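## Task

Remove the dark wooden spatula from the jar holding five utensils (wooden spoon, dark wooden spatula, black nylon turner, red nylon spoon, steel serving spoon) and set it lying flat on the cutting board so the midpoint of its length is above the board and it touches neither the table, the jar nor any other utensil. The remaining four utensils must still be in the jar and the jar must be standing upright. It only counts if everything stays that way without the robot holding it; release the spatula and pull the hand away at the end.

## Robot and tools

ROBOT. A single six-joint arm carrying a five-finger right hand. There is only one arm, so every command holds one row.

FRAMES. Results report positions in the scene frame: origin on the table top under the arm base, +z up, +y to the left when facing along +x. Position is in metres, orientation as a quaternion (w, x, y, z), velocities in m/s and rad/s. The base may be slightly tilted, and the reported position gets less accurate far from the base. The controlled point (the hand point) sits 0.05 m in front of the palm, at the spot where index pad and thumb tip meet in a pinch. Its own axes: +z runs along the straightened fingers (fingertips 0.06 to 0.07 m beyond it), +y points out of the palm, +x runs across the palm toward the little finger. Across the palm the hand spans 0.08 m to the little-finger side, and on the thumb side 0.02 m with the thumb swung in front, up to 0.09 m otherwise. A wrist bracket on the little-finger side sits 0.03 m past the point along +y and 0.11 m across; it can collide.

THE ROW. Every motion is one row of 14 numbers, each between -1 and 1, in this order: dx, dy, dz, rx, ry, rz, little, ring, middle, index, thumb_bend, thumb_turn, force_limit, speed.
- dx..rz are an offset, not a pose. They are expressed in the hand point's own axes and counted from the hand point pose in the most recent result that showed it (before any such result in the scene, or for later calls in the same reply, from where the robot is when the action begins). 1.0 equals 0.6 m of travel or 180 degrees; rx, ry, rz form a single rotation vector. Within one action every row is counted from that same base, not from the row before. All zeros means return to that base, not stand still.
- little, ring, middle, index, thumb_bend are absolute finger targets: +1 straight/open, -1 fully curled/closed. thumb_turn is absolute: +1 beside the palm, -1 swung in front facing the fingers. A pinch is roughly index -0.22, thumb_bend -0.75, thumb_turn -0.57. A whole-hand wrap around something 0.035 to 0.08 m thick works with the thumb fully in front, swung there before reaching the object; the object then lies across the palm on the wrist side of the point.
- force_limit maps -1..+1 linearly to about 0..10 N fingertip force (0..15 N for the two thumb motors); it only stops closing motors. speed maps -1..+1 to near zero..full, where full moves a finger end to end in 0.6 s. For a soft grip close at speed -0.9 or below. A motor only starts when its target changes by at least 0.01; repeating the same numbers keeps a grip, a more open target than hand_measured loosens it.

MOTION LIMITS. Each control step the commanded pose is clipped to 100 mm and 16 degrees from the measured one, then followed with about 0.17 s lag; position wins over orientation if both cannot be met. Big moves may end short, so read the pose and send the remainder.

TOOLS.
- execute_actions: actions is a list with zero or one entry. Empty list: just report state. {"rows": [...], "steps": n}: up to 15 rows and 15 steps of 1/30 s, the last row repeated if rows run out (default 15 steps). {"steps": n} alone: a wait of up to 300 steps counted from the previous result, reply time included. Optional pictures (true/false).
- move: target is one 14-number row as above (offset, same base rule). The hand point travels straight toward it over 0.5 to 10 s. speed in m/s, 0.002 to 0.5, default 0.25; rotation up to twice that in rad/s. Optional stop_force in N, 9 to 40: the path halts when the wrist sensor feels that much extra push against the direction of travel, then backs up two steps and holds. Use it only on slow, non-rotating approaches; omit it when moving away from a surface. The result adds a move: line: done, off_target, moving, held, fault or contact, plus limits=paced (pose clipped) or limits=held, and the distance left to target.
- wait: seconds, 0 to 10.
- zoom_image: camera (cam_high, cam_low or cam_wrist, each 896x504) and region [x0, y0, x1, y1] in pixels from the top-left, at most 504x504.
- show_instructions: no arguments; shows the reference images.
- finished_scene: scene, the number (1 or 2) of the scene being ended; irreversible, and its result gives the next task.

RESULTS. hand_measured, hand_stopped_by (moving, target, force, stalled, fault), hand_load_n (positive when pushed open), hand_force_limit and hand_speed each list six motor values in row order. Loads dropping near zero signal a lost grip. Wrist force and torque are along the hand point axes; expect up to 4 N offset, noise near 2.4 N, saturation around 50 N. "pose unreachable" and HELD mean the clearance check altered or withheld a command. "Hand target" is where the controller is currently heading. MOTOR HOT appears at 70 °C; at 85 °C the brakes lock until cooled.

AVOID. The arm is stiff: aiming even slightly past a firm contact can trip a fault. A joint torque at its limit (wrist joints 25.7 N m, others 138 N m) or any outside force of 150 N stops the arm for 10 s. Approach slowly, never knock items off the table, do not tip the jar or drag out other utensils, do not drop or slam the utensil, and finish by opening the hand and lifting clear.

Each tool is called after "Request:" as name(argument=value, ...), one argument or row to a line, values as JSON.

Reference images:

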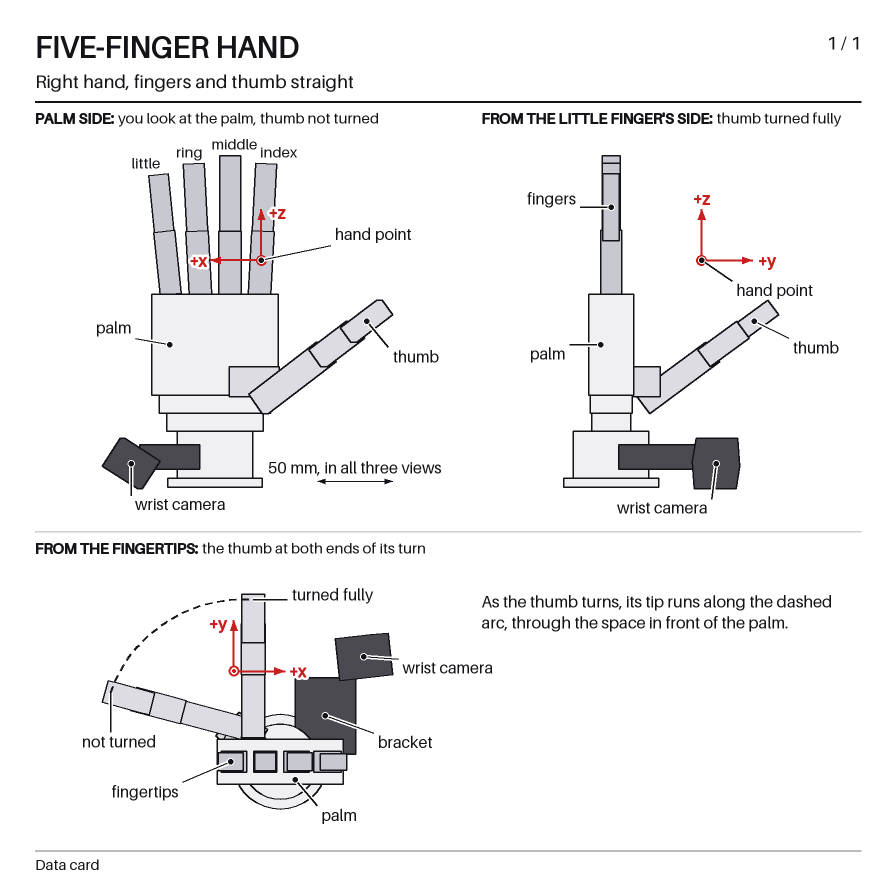

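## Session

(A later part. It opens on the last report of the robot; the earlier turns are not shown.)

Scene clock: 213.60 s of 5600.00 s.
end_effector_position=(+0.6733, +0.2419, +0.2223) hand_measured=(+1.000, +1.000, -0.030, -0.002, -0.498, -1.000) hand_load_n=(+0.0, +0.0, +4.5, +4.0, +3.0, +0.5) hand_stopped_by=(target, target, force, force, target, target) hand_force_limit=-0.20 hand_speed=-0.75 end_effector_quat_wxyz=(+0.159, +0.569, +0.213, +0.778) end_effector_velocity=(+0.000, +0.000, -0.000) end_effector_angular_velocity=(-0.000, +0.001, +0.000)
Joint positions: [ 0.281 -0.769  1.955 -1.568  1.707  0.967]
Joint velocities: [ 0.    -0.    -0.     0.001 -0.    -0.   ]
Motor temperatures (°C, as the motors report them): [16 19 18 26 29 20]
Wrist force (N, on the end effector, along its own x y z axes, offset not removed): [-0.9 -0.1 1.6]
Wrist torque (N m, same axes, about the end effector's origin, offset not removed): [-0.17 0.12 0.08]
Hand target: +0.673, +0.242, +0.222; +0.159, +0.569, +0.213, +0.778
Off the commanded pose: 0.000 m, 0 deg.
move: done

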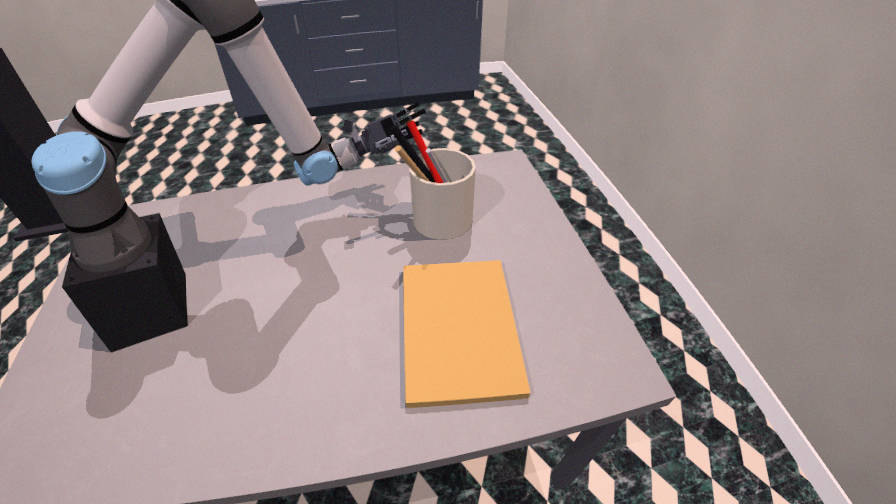

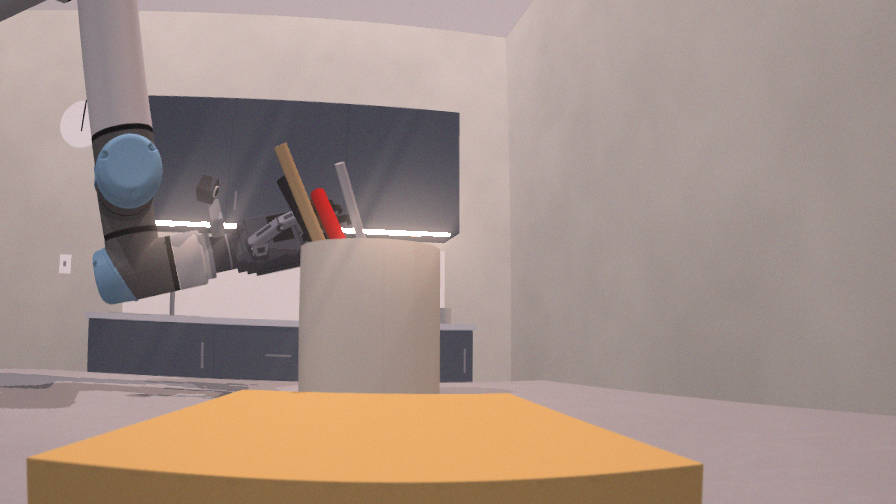

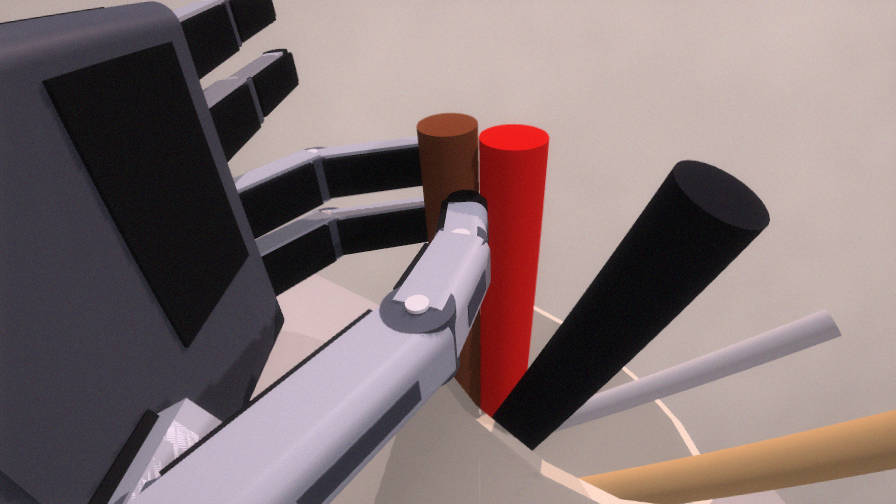

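Request:
move(
  target=[0, 0, 0, 0, 0, 0, 1, 1, -0.4, -0.4, -0.5, -1, 0.6, -0.9],
  speed=0.03,
)

Request:
move(
  target=[0.08, 0.003, 0, 0, 0, 0, 1, 1, -0.4, -0.4, -0.5, -1, 0.6, -0.9],
  speed=0.05,
)

Scene clock: 216.70 s of 5600.00 s.
end_effector_position=(+0.6733, +0.2419, +0.2223) hand_measured=(+1.000, +1.000, -0.044, -0.016, -0.496, -1.000) hand_load_n=(+0.0, +0.0, +8.0, +7.5, +6.0, +0.0) hand_stopped_by=(target, target, force, force, target, target) hand_force_limit=0.60 hand_speed=-0.90 end_effector_quat_wxyz=(+0.159, +0.569, +0.213, +0.778) end_effector_velocity=(-0.001, +0.001, -0.001) end_effector_angular_velocity=(+0.000, +0.001, +0.002)
Joint positions: [ 0.281 -0.769  1.955 -1.568  1.707  0.967]
Joint velocities: [ 0.002  0.001  0.    -0.001  0.     0.   ]
Motor temperatures (°C, as the motors report them): [16 19 18 26 29 20]
Wrist force (N, on the end effector, along its own x y z axes, offset not removed): [-2.9 -0.6 1.9]
Wrist torque (N m, same axes, about the end effector's origin, offset not removed): [-0.18 0.41 -0.03]
Hand target: +0.673, +0.242, +0.222; +0.159, +0.569, +0.213, +0.778
Off the commanded pose: 0.000 m, 0 deg.
move: done

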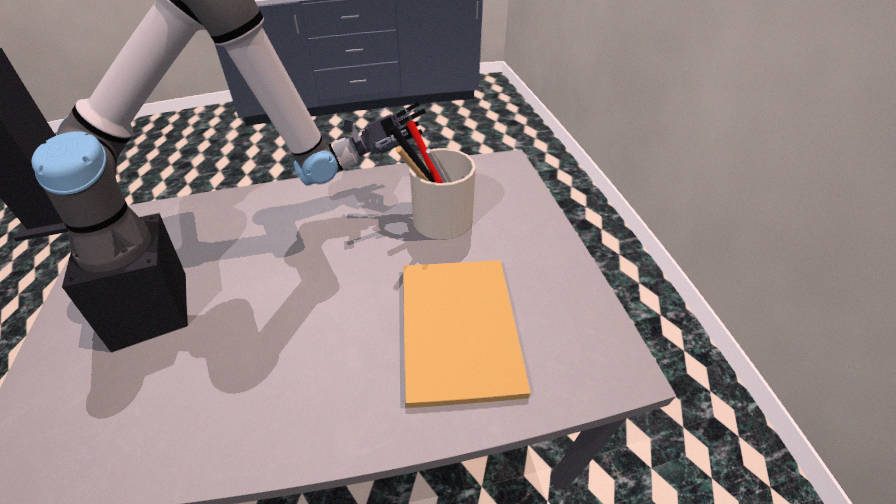

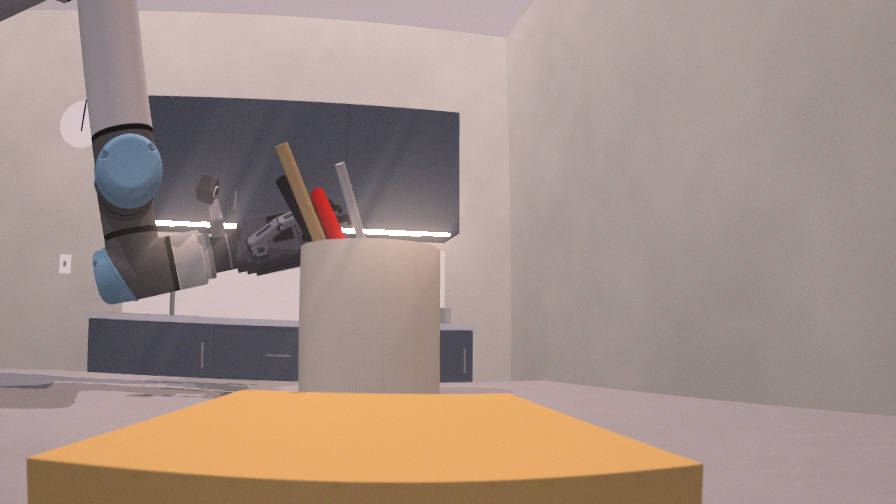

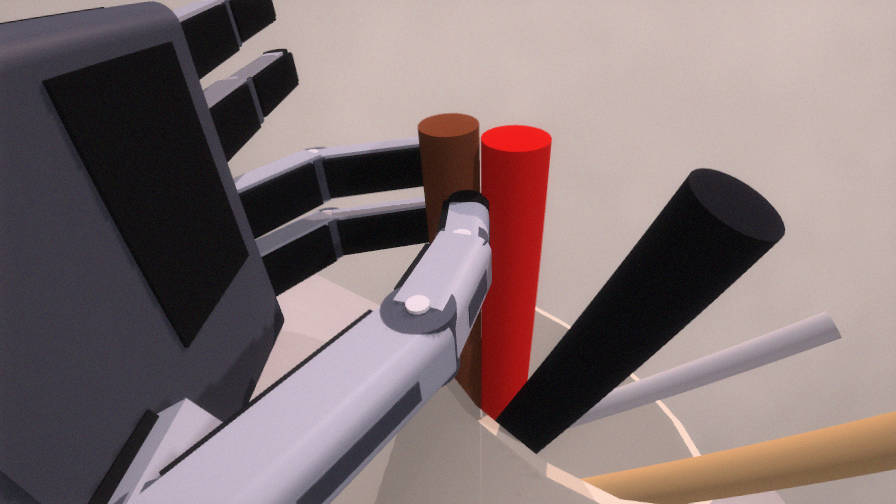

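Scene clock: 218.03 s of 5600.00 s.
end_effector_position=(+0.6588, +0.2638, +0.2623) hand_measured=(+1.000, +1.000, -0.044, -0.018, -0.496, -1.000) hand_load_n=(+0.0, +0.0, +9.0, +2.5, +6.5, -1.0) hand_stopped_by=(target, target, force, force, target, target) hand_force_limit=0.60 hand_speed=-0.90 end_effector_quat_wxyz=(+0.159, +0.569, +0.213, +0.778) end_effector_velocity=(-0.001, +0.000, +0.000) end_effector_angular_velocity=(-0.000, +0.002, -0.001)
Joint positions: [ 0.334 -0.864  1.981 -1.501  1.756  0.947]
Joint velocities: [ 0.001 -0.002  0.001  0.003  0.002 -0.001]
Motor temperatures (°C, as the motors report them): [16 19 18 26 29 20]
Wrist force (N, on the end effector, along its own x y z axes, offset not removed): [-3.0 -0.3 0.9]
Wrist torque (N m, same axes, about the end effector's origin, offset not removed): [-0.17 0.17 -0.03]
Hand target: +0.659, +0.264, +0.262; +0.159, +0.569, +0.213, +0.778
Off the commanded pose: 0.000 m, 0 deg.
move: done

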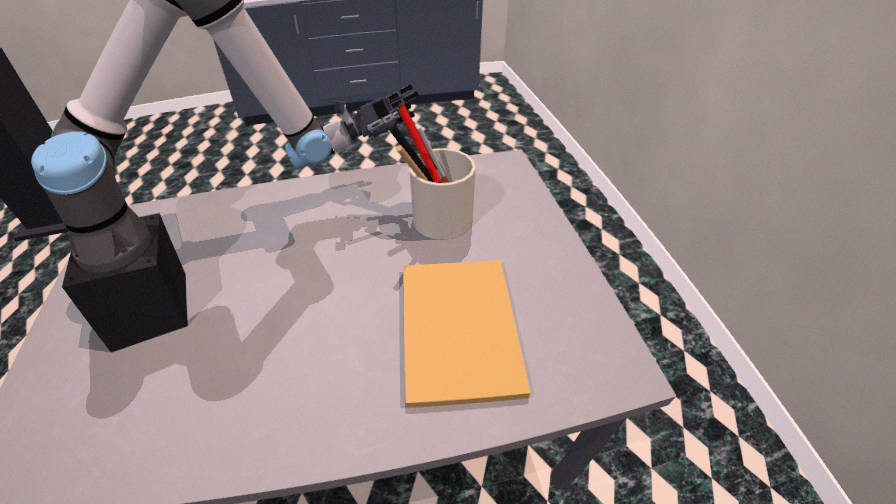

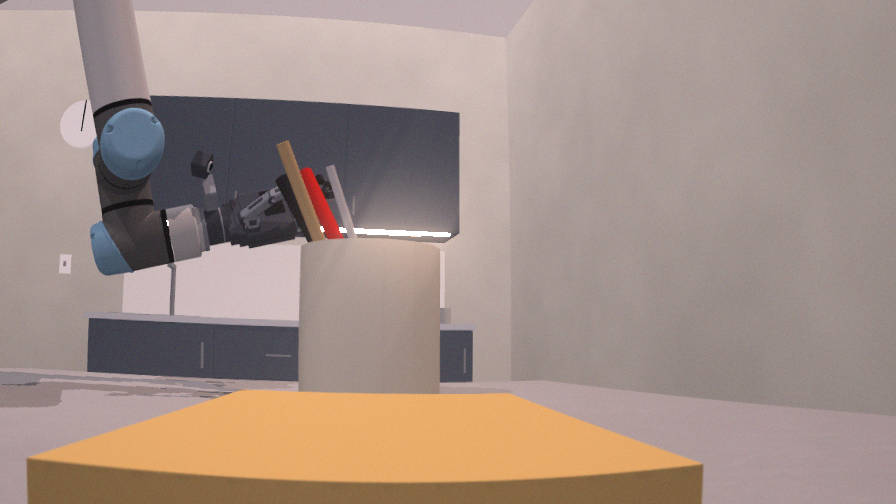

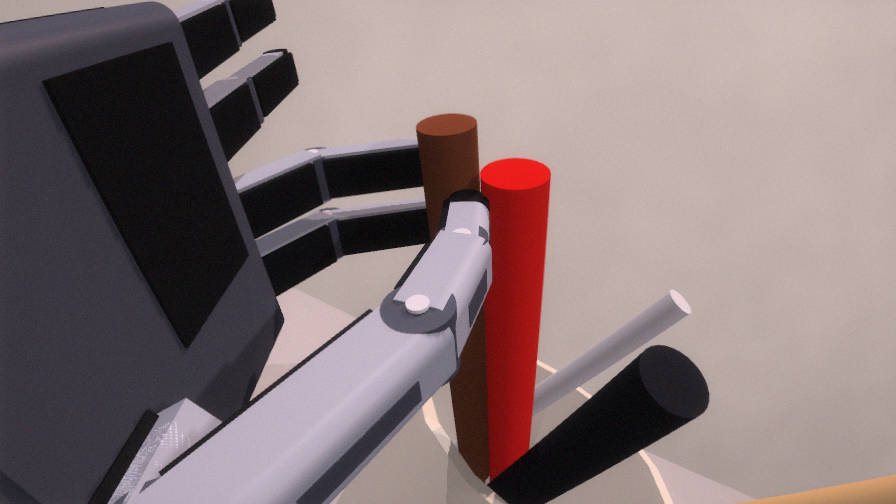

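Request:
zoom_image(
  camera="cam_high",
  region=[350, 70, 490, 210],
)

Region (350, 70, 490, 210) of cam_high's 896x504 image, scaled by 3.600, with more detail than that image has.

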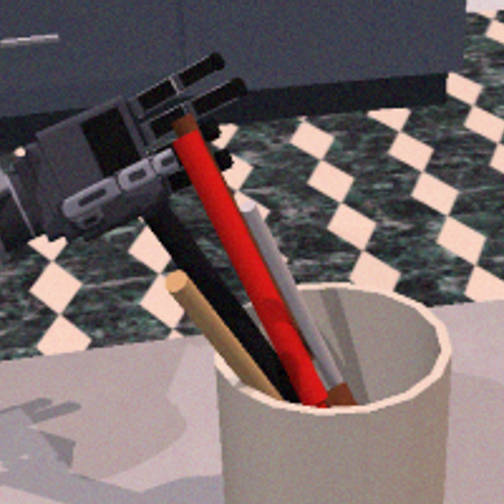

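Request:
move(
  target=[0.05, 0.005, 0, 0, 0, 0, 1, 1, -0.4, -0.45, -0.5, -1, 0.6, -0.9],
  speed=0.04,
)

Request:
zoom_image(
  camera="cam_high",
  region=[380, 100, 490, 210],
)

Scene clock: 240.13 s of 5600.00 s.
end_effector_position=(+0.6498, +0.2758, +0.2882) hand_measured=(+1.000, +1.000, -0.044, -0.036, -0.496, -1.000) hand_load_n=(+0.0, +0.0, +7.5, +6.5, +9.0, -2.0) hand_stopped_by=(target, target, force, force, target, target) hand_force_limit=0.60 hand_speed=-0.90 end_effector_quat_wxyz=(+0.159, +0.569, +0.213, +0.778) end_effector_velocity=(-0.000, +0.000, +0.002) end_effector_angular_velocity=(-0.000, +0.001, -0.001)
Joint positions: [ 0.365 -0.924  1.992 -1.455  1.784  0.935]
Joint velocities: [ 0.001 -0.005  0.001  0.005  0.002 -0.   ]
Motor temperatures (°C, as the motors report them): [16 19 18 26 29 20]
Wrist force (N, on the end effector, along its own x y z axes, offset not removed): [-2.9 -0.1 3.0]
Wrist torque (N m, same axes, about the end effector's origin, offset not removed): [-0.24 0.16 -0.09]
Hand target: +0.650, +0.276, +0.288; +0.159, +0.569, +0.213, +0.778
Off the commanded pose: 0.000 m, 0 deg.
After step 90, 18.00 s passed at rest.
move: done

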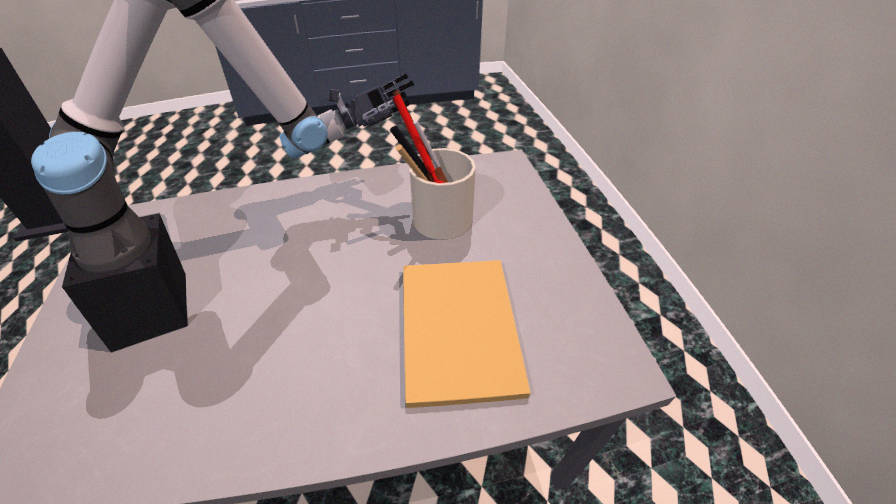

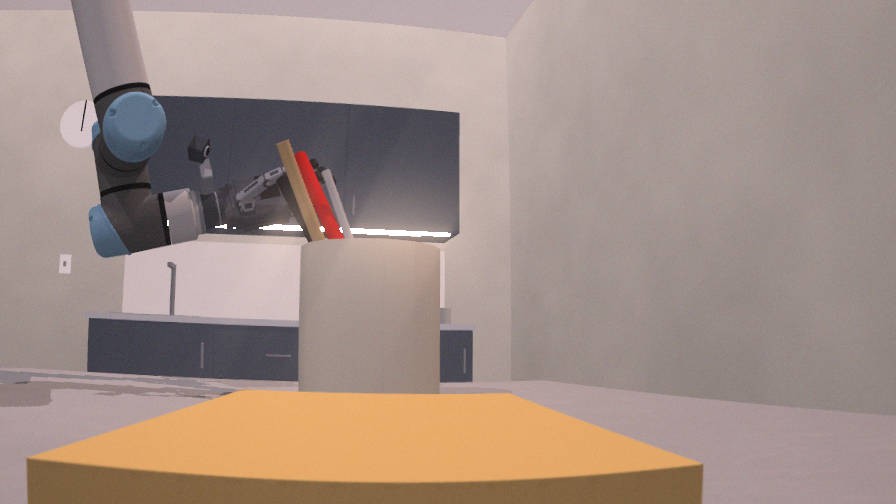

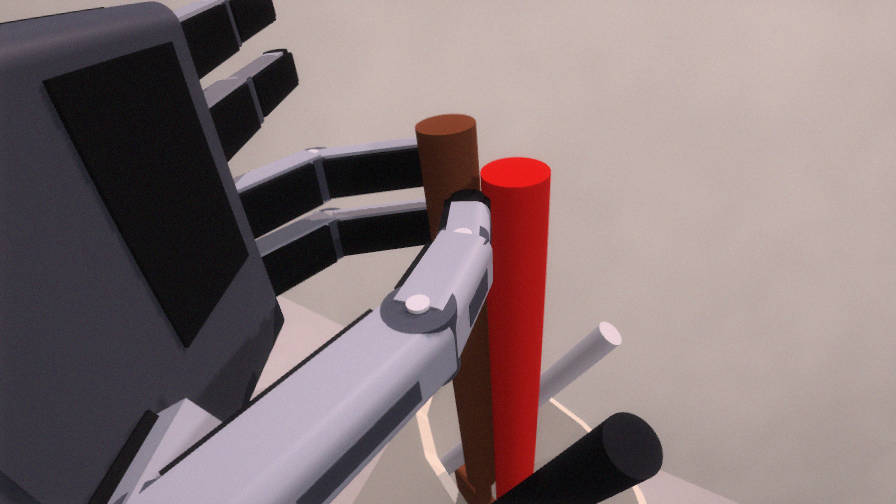

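Region (380, 100, 490, 210) of cam_high's 896x504 image, scaled by 4.582, with more detail than that image has.

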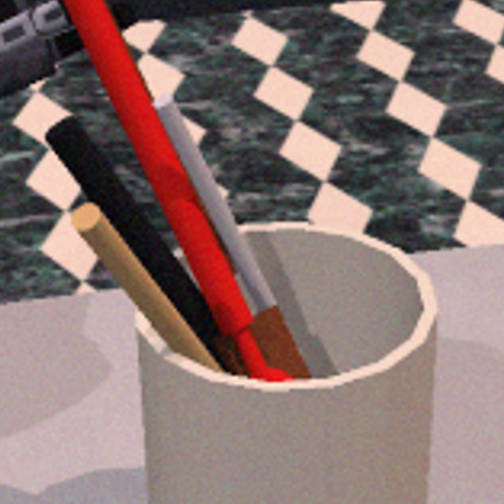

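Request:
move(
  target=[-0.115, -0.003, 0, 0, 0, 0, 1, 1, -0.4, -0.45, -0.5, -1, 0.6, -0.9],
  speed=0.05,
)

Scene clock: 252.07 s of 5600.00 s.
end_effector_position=(+0.6706, +0.2436, +0.2311) hand_measured=(+1.000, +1.000, -0.044, -0.036, -0.496, -1.000) hand_load_n=(+0.0, +0.0, +6.5, +11.0, +8.0, +0.5) hand_stopped_by=(target, target, force, force, target, target) hand_force_limit=0.60 hand_speed=-0.90 end_effector_quat_wxyz=(+0.159, +0.569, +0.213, +0.778) end_effector_velocity=(+0.001, -0.001, -0.001) end_effector_angular_velocity=(-0.000, -0.001, -0.000)
Joint positions: [ 0.286 -0.791  1.966 -1.556  1.711  0.965]
Joint velocities: [-0.003  0.003 -0.001 -0.003 -0.002  0.   ]
Motor temperatures (°C, as the motors report them): [16 19 18 26 29 20]
Wrist force (N, on the end effector, along its own x y z axes, offset not removed): [-0.6 -0.5 2.8]
Wrist torque (N m, same axes, about the end effector's origin, offset not removed): [-0.22 0.25 0.20]
Hand target: +0.671, +0.244, +0.231; +0.159, +0.569, +0.213, +0.778
Off the commanded pose: 0.000 m, 0 deg.
After step 90, 7.17 s passed at rest.
move: done

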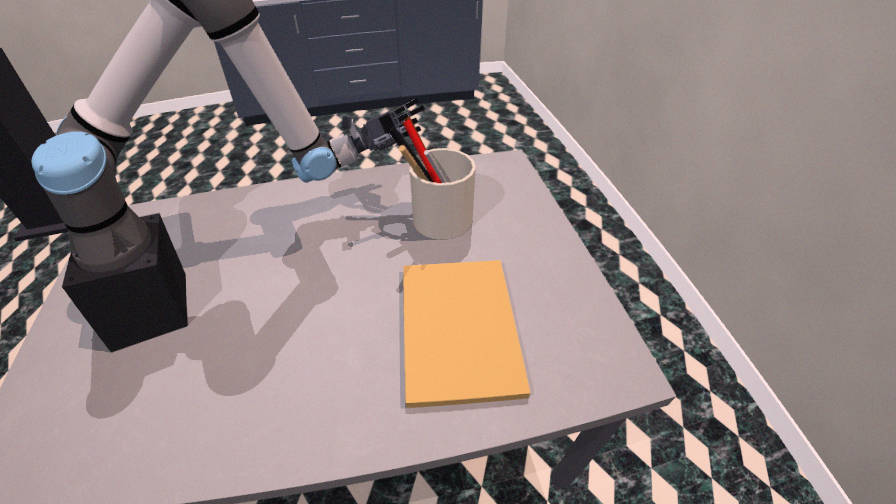

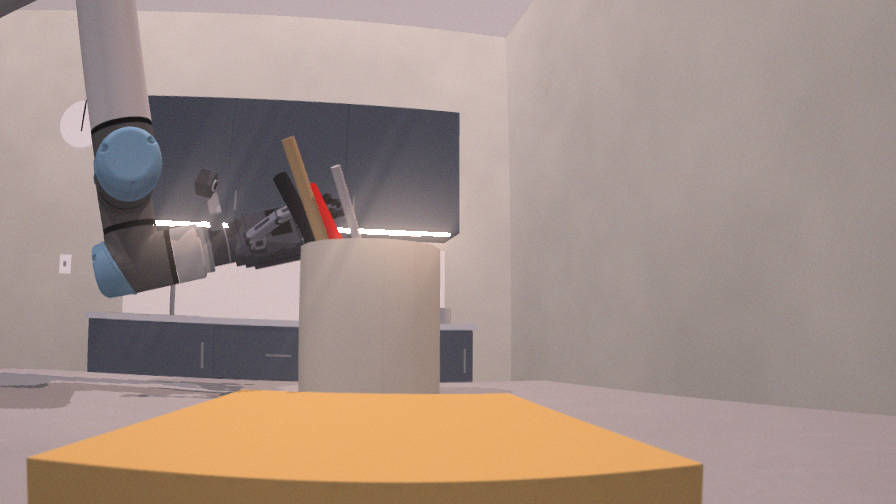

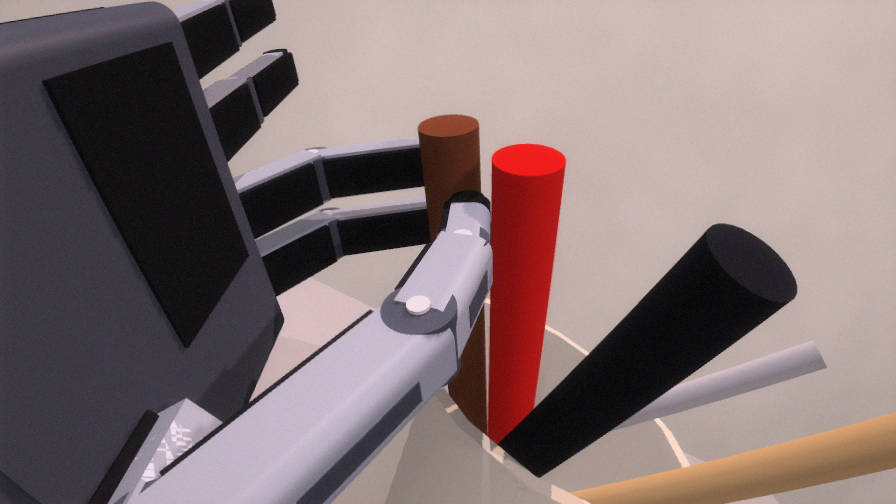

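Request:
move(
  target=[0.0, 0.016, 0, 0, 0, 0.045, 1, 1, -0.4, -0.45, -0.5, -1, 0.6, -0.9],
  speed=0.06,
)

Request:
move(
  target=[0.05, 0.0, 0, 0, 0, 0, 1, 1, -0.4, -0.45, -0.5, -1, 0.6, -0.9],
  speed=0.05,
)

Scene clock: 255.67 s of 5600.00 s.
end_effector_position=(+0.6705, +0.2355, +0.2359) hand_measured=(+1.000, +1.000, -0.044, -0.036, -0.496, -1.000) hand_load_n=(+0.0, +0.0, +8.0, +6.5, +7.5, +0.0) hand_stopped_by=(target, target, force, force, target, target) hand_force_limit=0.60 hand_speed=-0.90 end_effector_quat_wxyz=(+0.104, +0.583, +0.173, +0.787) end_effector_velocity=(+0.000, -0.001, +0.000) end_effector_angular_velocity=(+0.008, +0.003, +0.002)
Joint positions: [ 0.271 -0.831  1.995 -1.544  1.698  1.111]
Joint velocities: [-0.001 -0.003  0.002  0.002 -0.001  0.01 ]
Motor temperatures (°C, as the motors report them): [16 19 18 26 29 20]
Wrist force (N, on the end effector, along its own x y z axes, offset not removed): [-1.5 0.7 1.9]
Wrist torque (N m, same axes, about the end effector's origin, offset not removed): [-0.10 0.09 0.06]
Hand target: +0.671, +0.235, +0.236; +0.104, +0.583, +0.172, +0.787
Off the commanded pose: 0.000 m, 0 deg.
move: done

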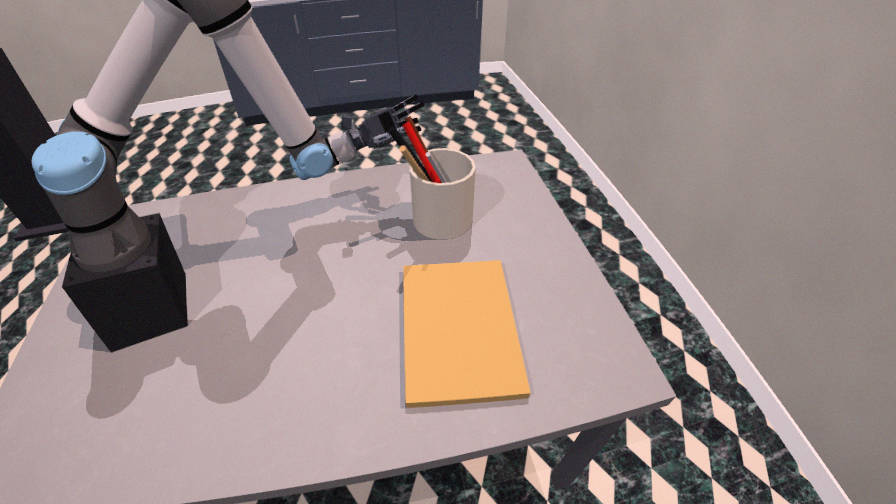

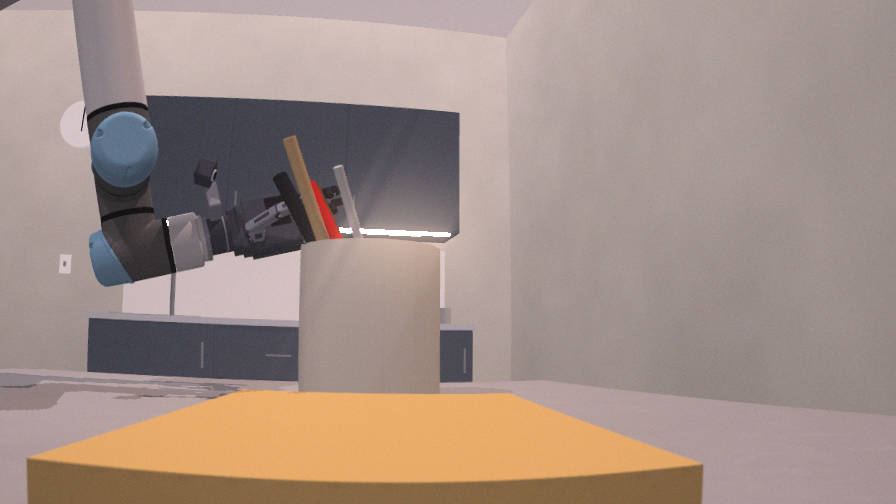

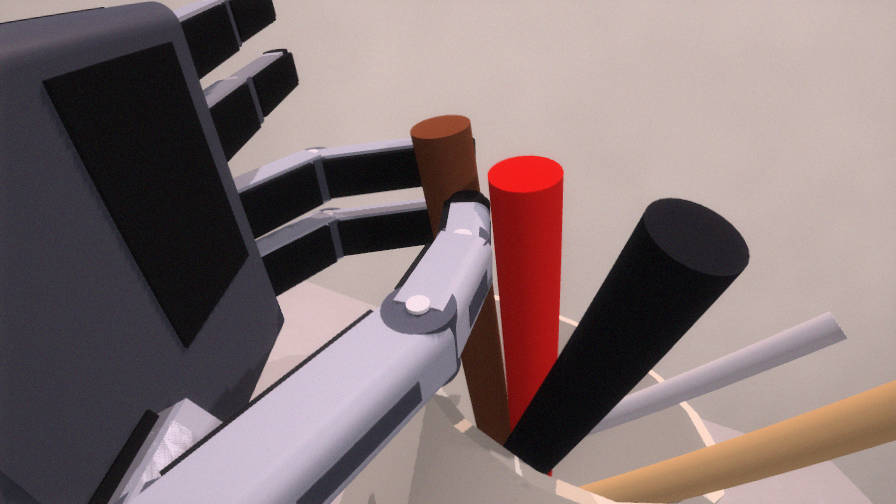

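Scene clock: 256.63 s of 5600.00 s.
end_effector_position=(+0.6616, +0.2463, +0.2622) hand_measured=(+1.000, +1.000, -0.044, -0.036, -0.496, -1.000) hand_load_n=(+0.0, +0.0, +8.5, +5.0, +8.0, -1.0) hand_stopped_by=(target, target, force, force, target, target) hand_force_limit=0.60 hand_speed=-0.90 end_effector_quat_wxyz=(+0.104, +0.583, +0.173, +0.787) end_effector_velocity=(-0.001, +0.001, +0.002) end_effector_angular_velocity=(+0.001, -0.001, +0.001)
Joint positions: [ 0.299 -0.896  2.014 -1.5    1.723  1.1  ]
Joint velocities: [ 0.003 -0.005  0.001  0.003  0.002 -0.   ]
Motor temperatures (°C, as the motors report them): [16 19 18 26 29 20]
Wrist force (N, on the end effector, along its own x y z axes, offset not removed): [-3.3 0.5 0.3]
Wrist torque (N m, same axes, about the end effector's origin, offset not removed): [-0.11 0.25 0.07]
Hand target: +0.662, +0.246, +0.262; +0.104, +0.583, +0.173, +0.787
Off the commanded pose: 0.000 m, 0 deg.
move: done

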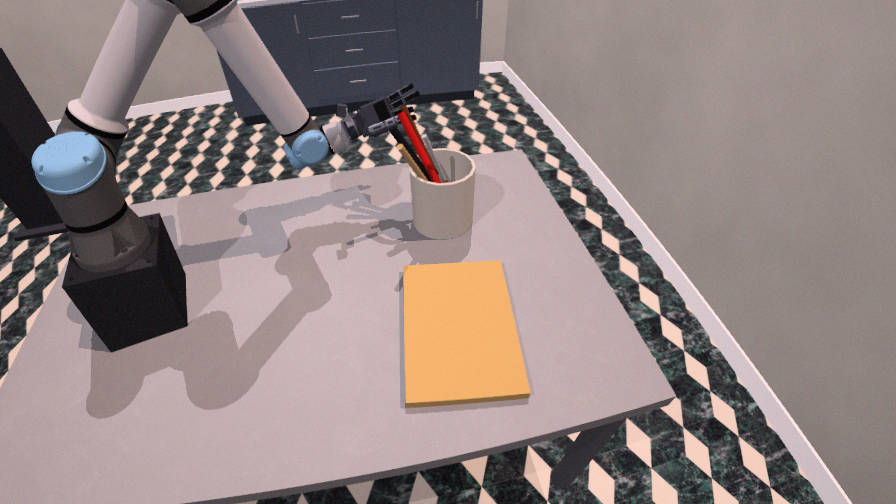

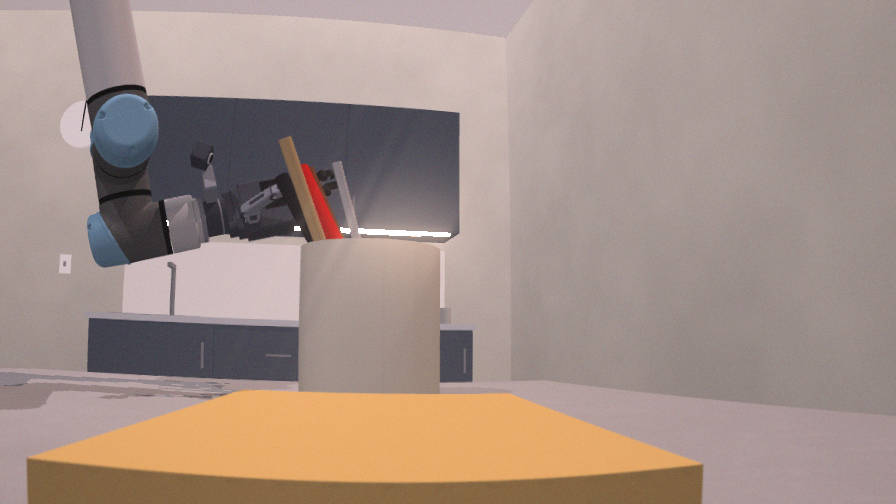

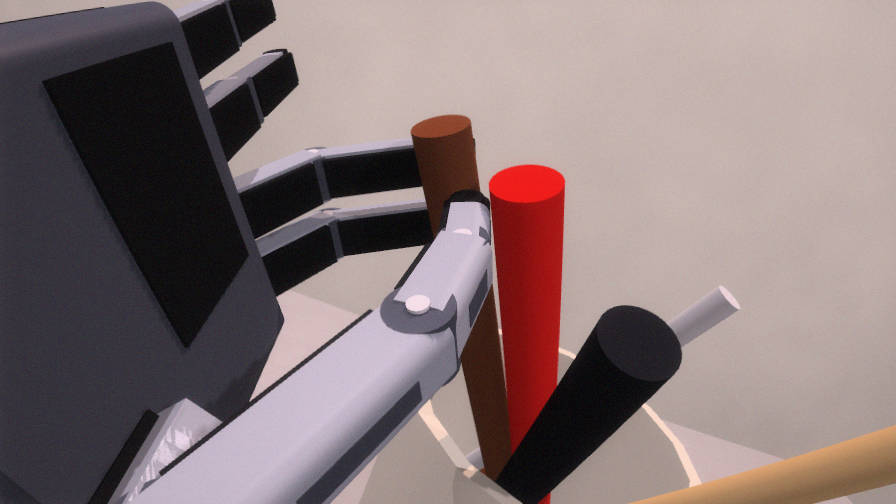

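Request:
move(
  target=[-0.061, -0.017, 0, 0, 0, -0.016, 1, 1, -0.4, -0.45, -0.5, -1, 0.6, -0.9],
  speed=0.05,
)

Request:
move(
  target=[0, 0, 0, 0, 0, 0, 1, 1, 0.3, 0.3, -0.5, -1, 0.6, -0.5],
  speed=0.05,
)

Scene clock: 297.87 s of 5600.00 s.
end_effector_position=(+0.6721, +0.2424, +0.2261) hand_measured=(+1.000, +1.000, -0.044, -0.036, -0.496, -1.000) hand_load_n=(+0.0, +0.0, +7.0, +7.0, +9.0, +1.0) hand_stopped_by=(target, target, force, force, target, target) hand_force_limit=0.60 hand_speed=-0.90 end_effector_quat_wxyz=(+0.124, +0.578, +0.187, +0.784) end_effector_velocity=(+0.000, +0.000, -0.003) end_effector_angular_velocity=(-0.002, +0.001, -0.000)
Joint positions: [ 0.284 -0.794  1.969 -1.556  1.709  1.056]
Joint velocities: [-0.     0.007 -0.003 -0.003 -0.001 -0.002]
Motor temperatures (°C, as the motors report them): [16 20 18 26 29 20]
Wrist force (N, on the end effector, along its own x y z axes, offset not removed): [-1.4 -0.9 3.3]
Wrist torque (N m, same axes, about the end effector's origin, offset not removed): [-0.30 0.16 0.15]
Hand target: +0.672, +0.242, +0.226; +0.124, +0.578, +0.187, +0.784
Off the commanded pose: 0.000 m, 0 deg.
After step 90, 37.10 s passed at rest.
move: done

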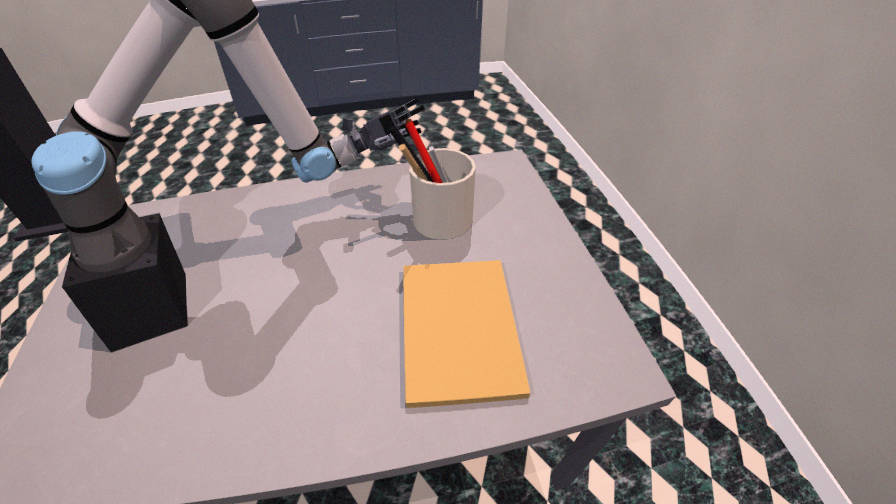

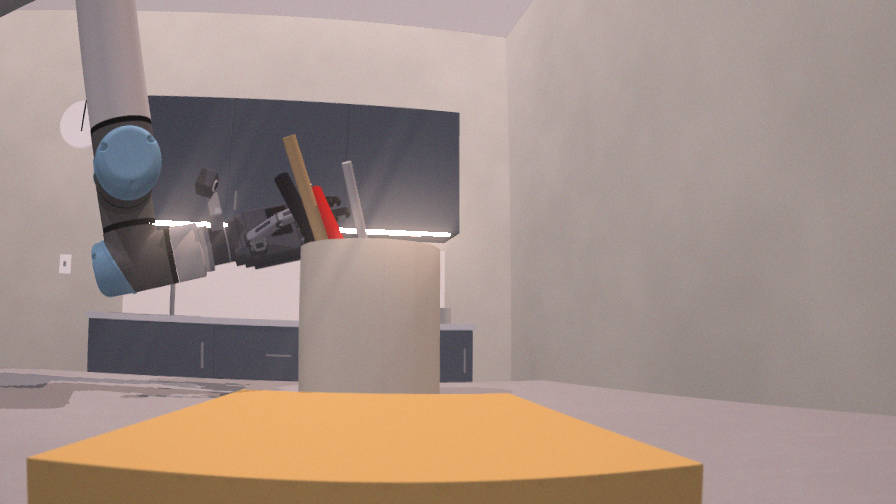

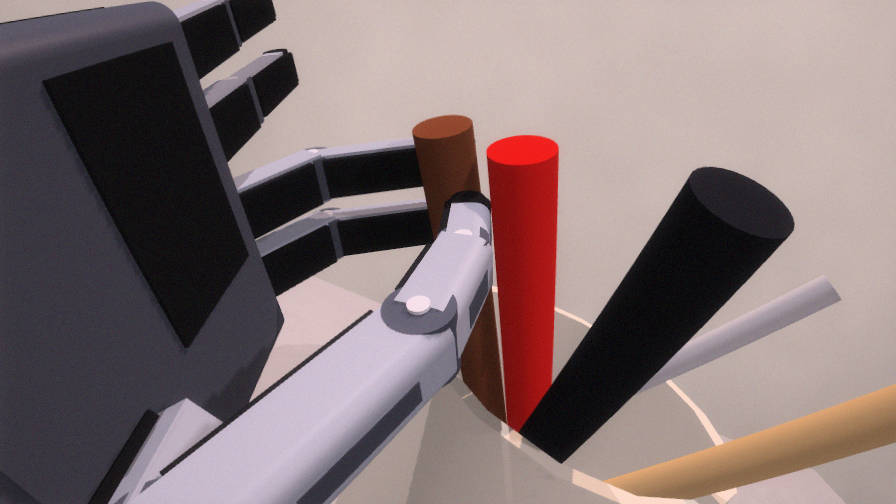

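Scene clock: 298.57 s of 5600.00 s.
end_effector_position=(+0.6722, +0.2424, +0.2262) hand_measured=(+1.000, +1.000, +0.300, +0.300, -0.500, -1.000) hand_load_n=(+0.0, +0.0, +0.0, +0.0, +0.0, +0.0) hand_stopped_by=(target, target, target, target, target, target) hand_force_limit=0.60 hand_speed=-0.50 end_effector_quat_wxyz=(+0.124, +0.578, +0.187, +0.784) end_effector_velocity=(+0.001, -0.001, +0.000) end_effector_angular_velocity=(+0.000, -0.000, -0.001)
Joint positions: [ 0.284 -0.794  1.969 -1.556  1.709  1.056]
Joint velocities: [-0.001 -0.    -0.001  0.001  0.     0.   ]
Motor temperatures (°C, as the motors report them): [16 20 18 26 29 20]
Wrist force (N, on the end effector, along its own x y z axes, offset not removed): [-2.4 -0.6 -0.6]
Wrist torque (N m, same axes, about the end effector's origin, offset not removed): [-0.12 0.41 -0.12]
Hand target: +0.672, +0.242, +0.226; +0.124, +0.578, +0.187, +0.784
Off the commanded pose: 0.000 m, 0 deg.
move: done

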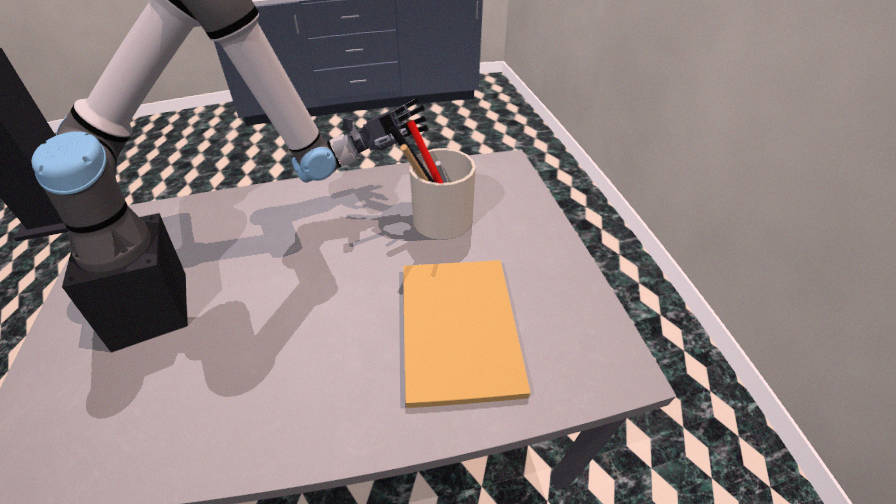

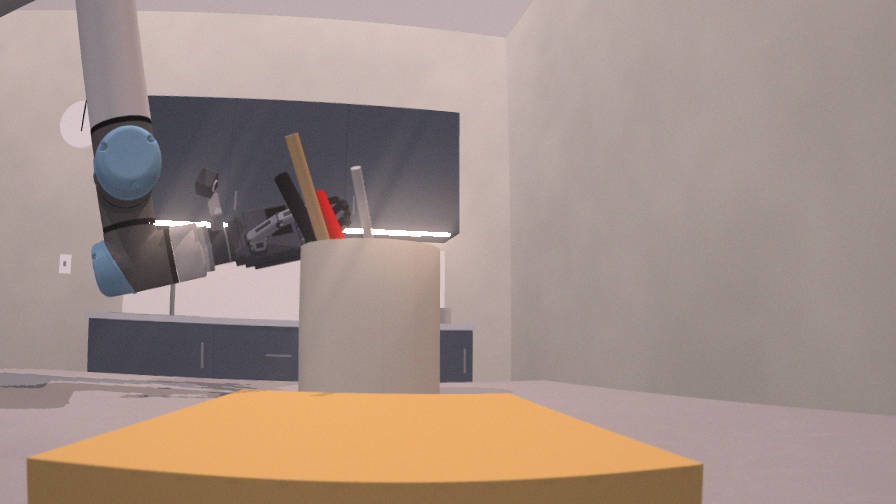

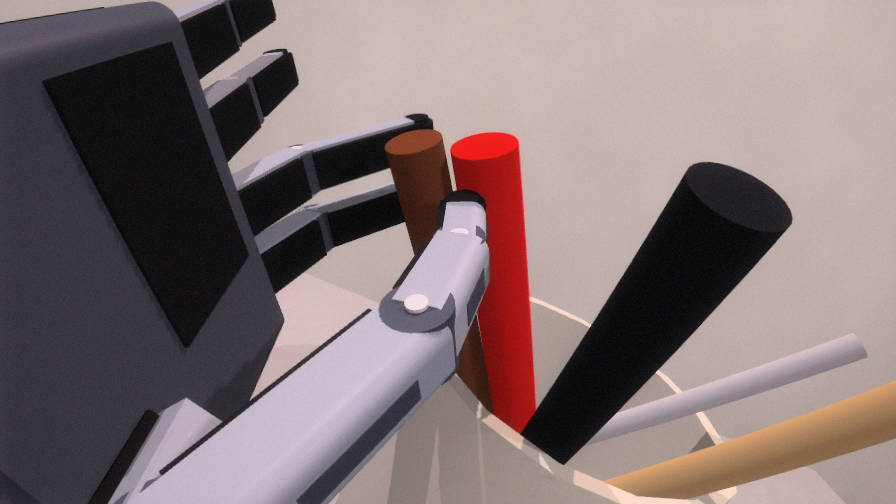

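Request:
move(
  target=[-0.0255, 0.0182, -0.0078, 0.172, -0.012, -0.0434, 1, 1, 0.35, 0.35, -0.8, -1, 0.0, -0.8],
  speed=0.15,
)

Scene clock: 339.03 s of 5600.00 s.
end_effector_position=(+0.6726, +0.2256, +0.2165) hand_measured=(+1.000, +1.000, +0.350, +0.350, -0.800, -1.000) hand_load_n=(+0.0, +0.0, +0.0, +0.0, +0.0, +0.0) hand_stopped_by=(target, target, target, target, target, target) hand_force_limit=0.00 hand_speed=-0.80 end_effector_quat_wxyz=(+0.021, +0.591, +0.425, +0.685) end_effector_velocity=(+0.000, +0.001, -0.000) end_effector_angular_velocity=(-0.007, +0.005, +0.011)
Joint positions: [-0.003 -0.974  2.066 -1.148  0.994  0.906]
Joint velocities: [-0.003 -0.003 -0.004  0.017 -0.014 -0.008]
Motor temperatures (°C, as the motors report them): [16 20 18 26 29 20]
Wrist force (N, on the end effector, along its own x y z axes, offset not removed): [-0.8 -0.8 1.0]
Wrist torque (N m, same axes, about the end effector's origin, offset not removed): [-0.25 0.06 -0.02]
Hand target: +0.673, +0.226, +0.217; +0.021, +0.591, +0.426, +0.685
Off the commanded pose: 0.000 m, 0 deg.
After step 90, 35.20 s passed at rest.
move: done

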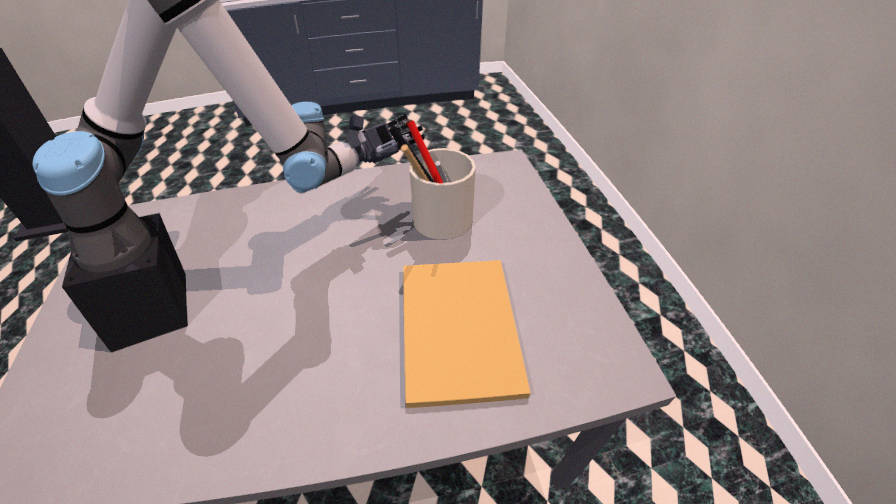

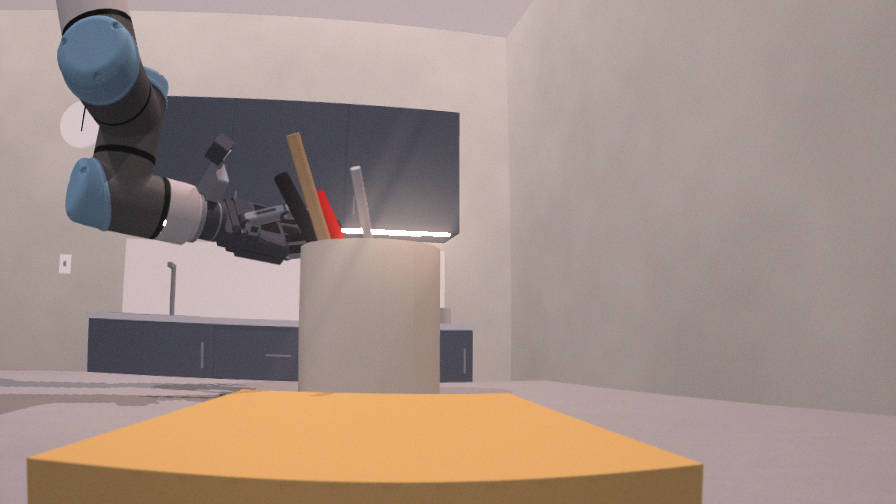

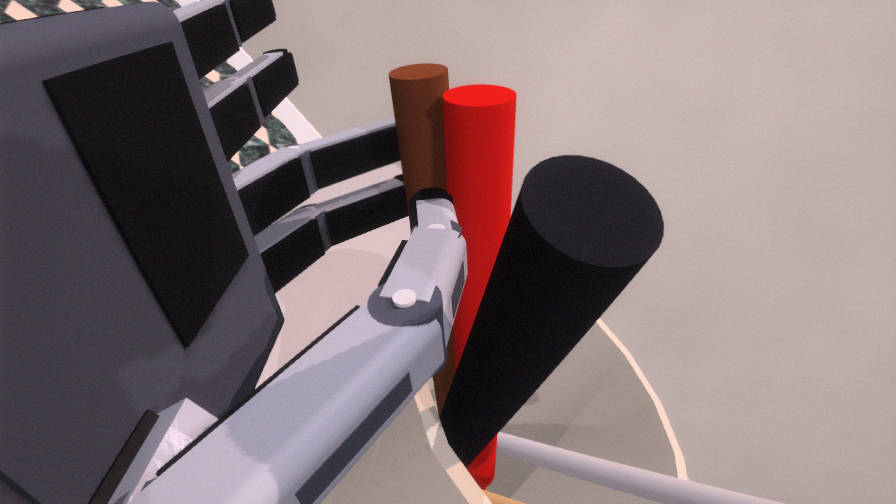

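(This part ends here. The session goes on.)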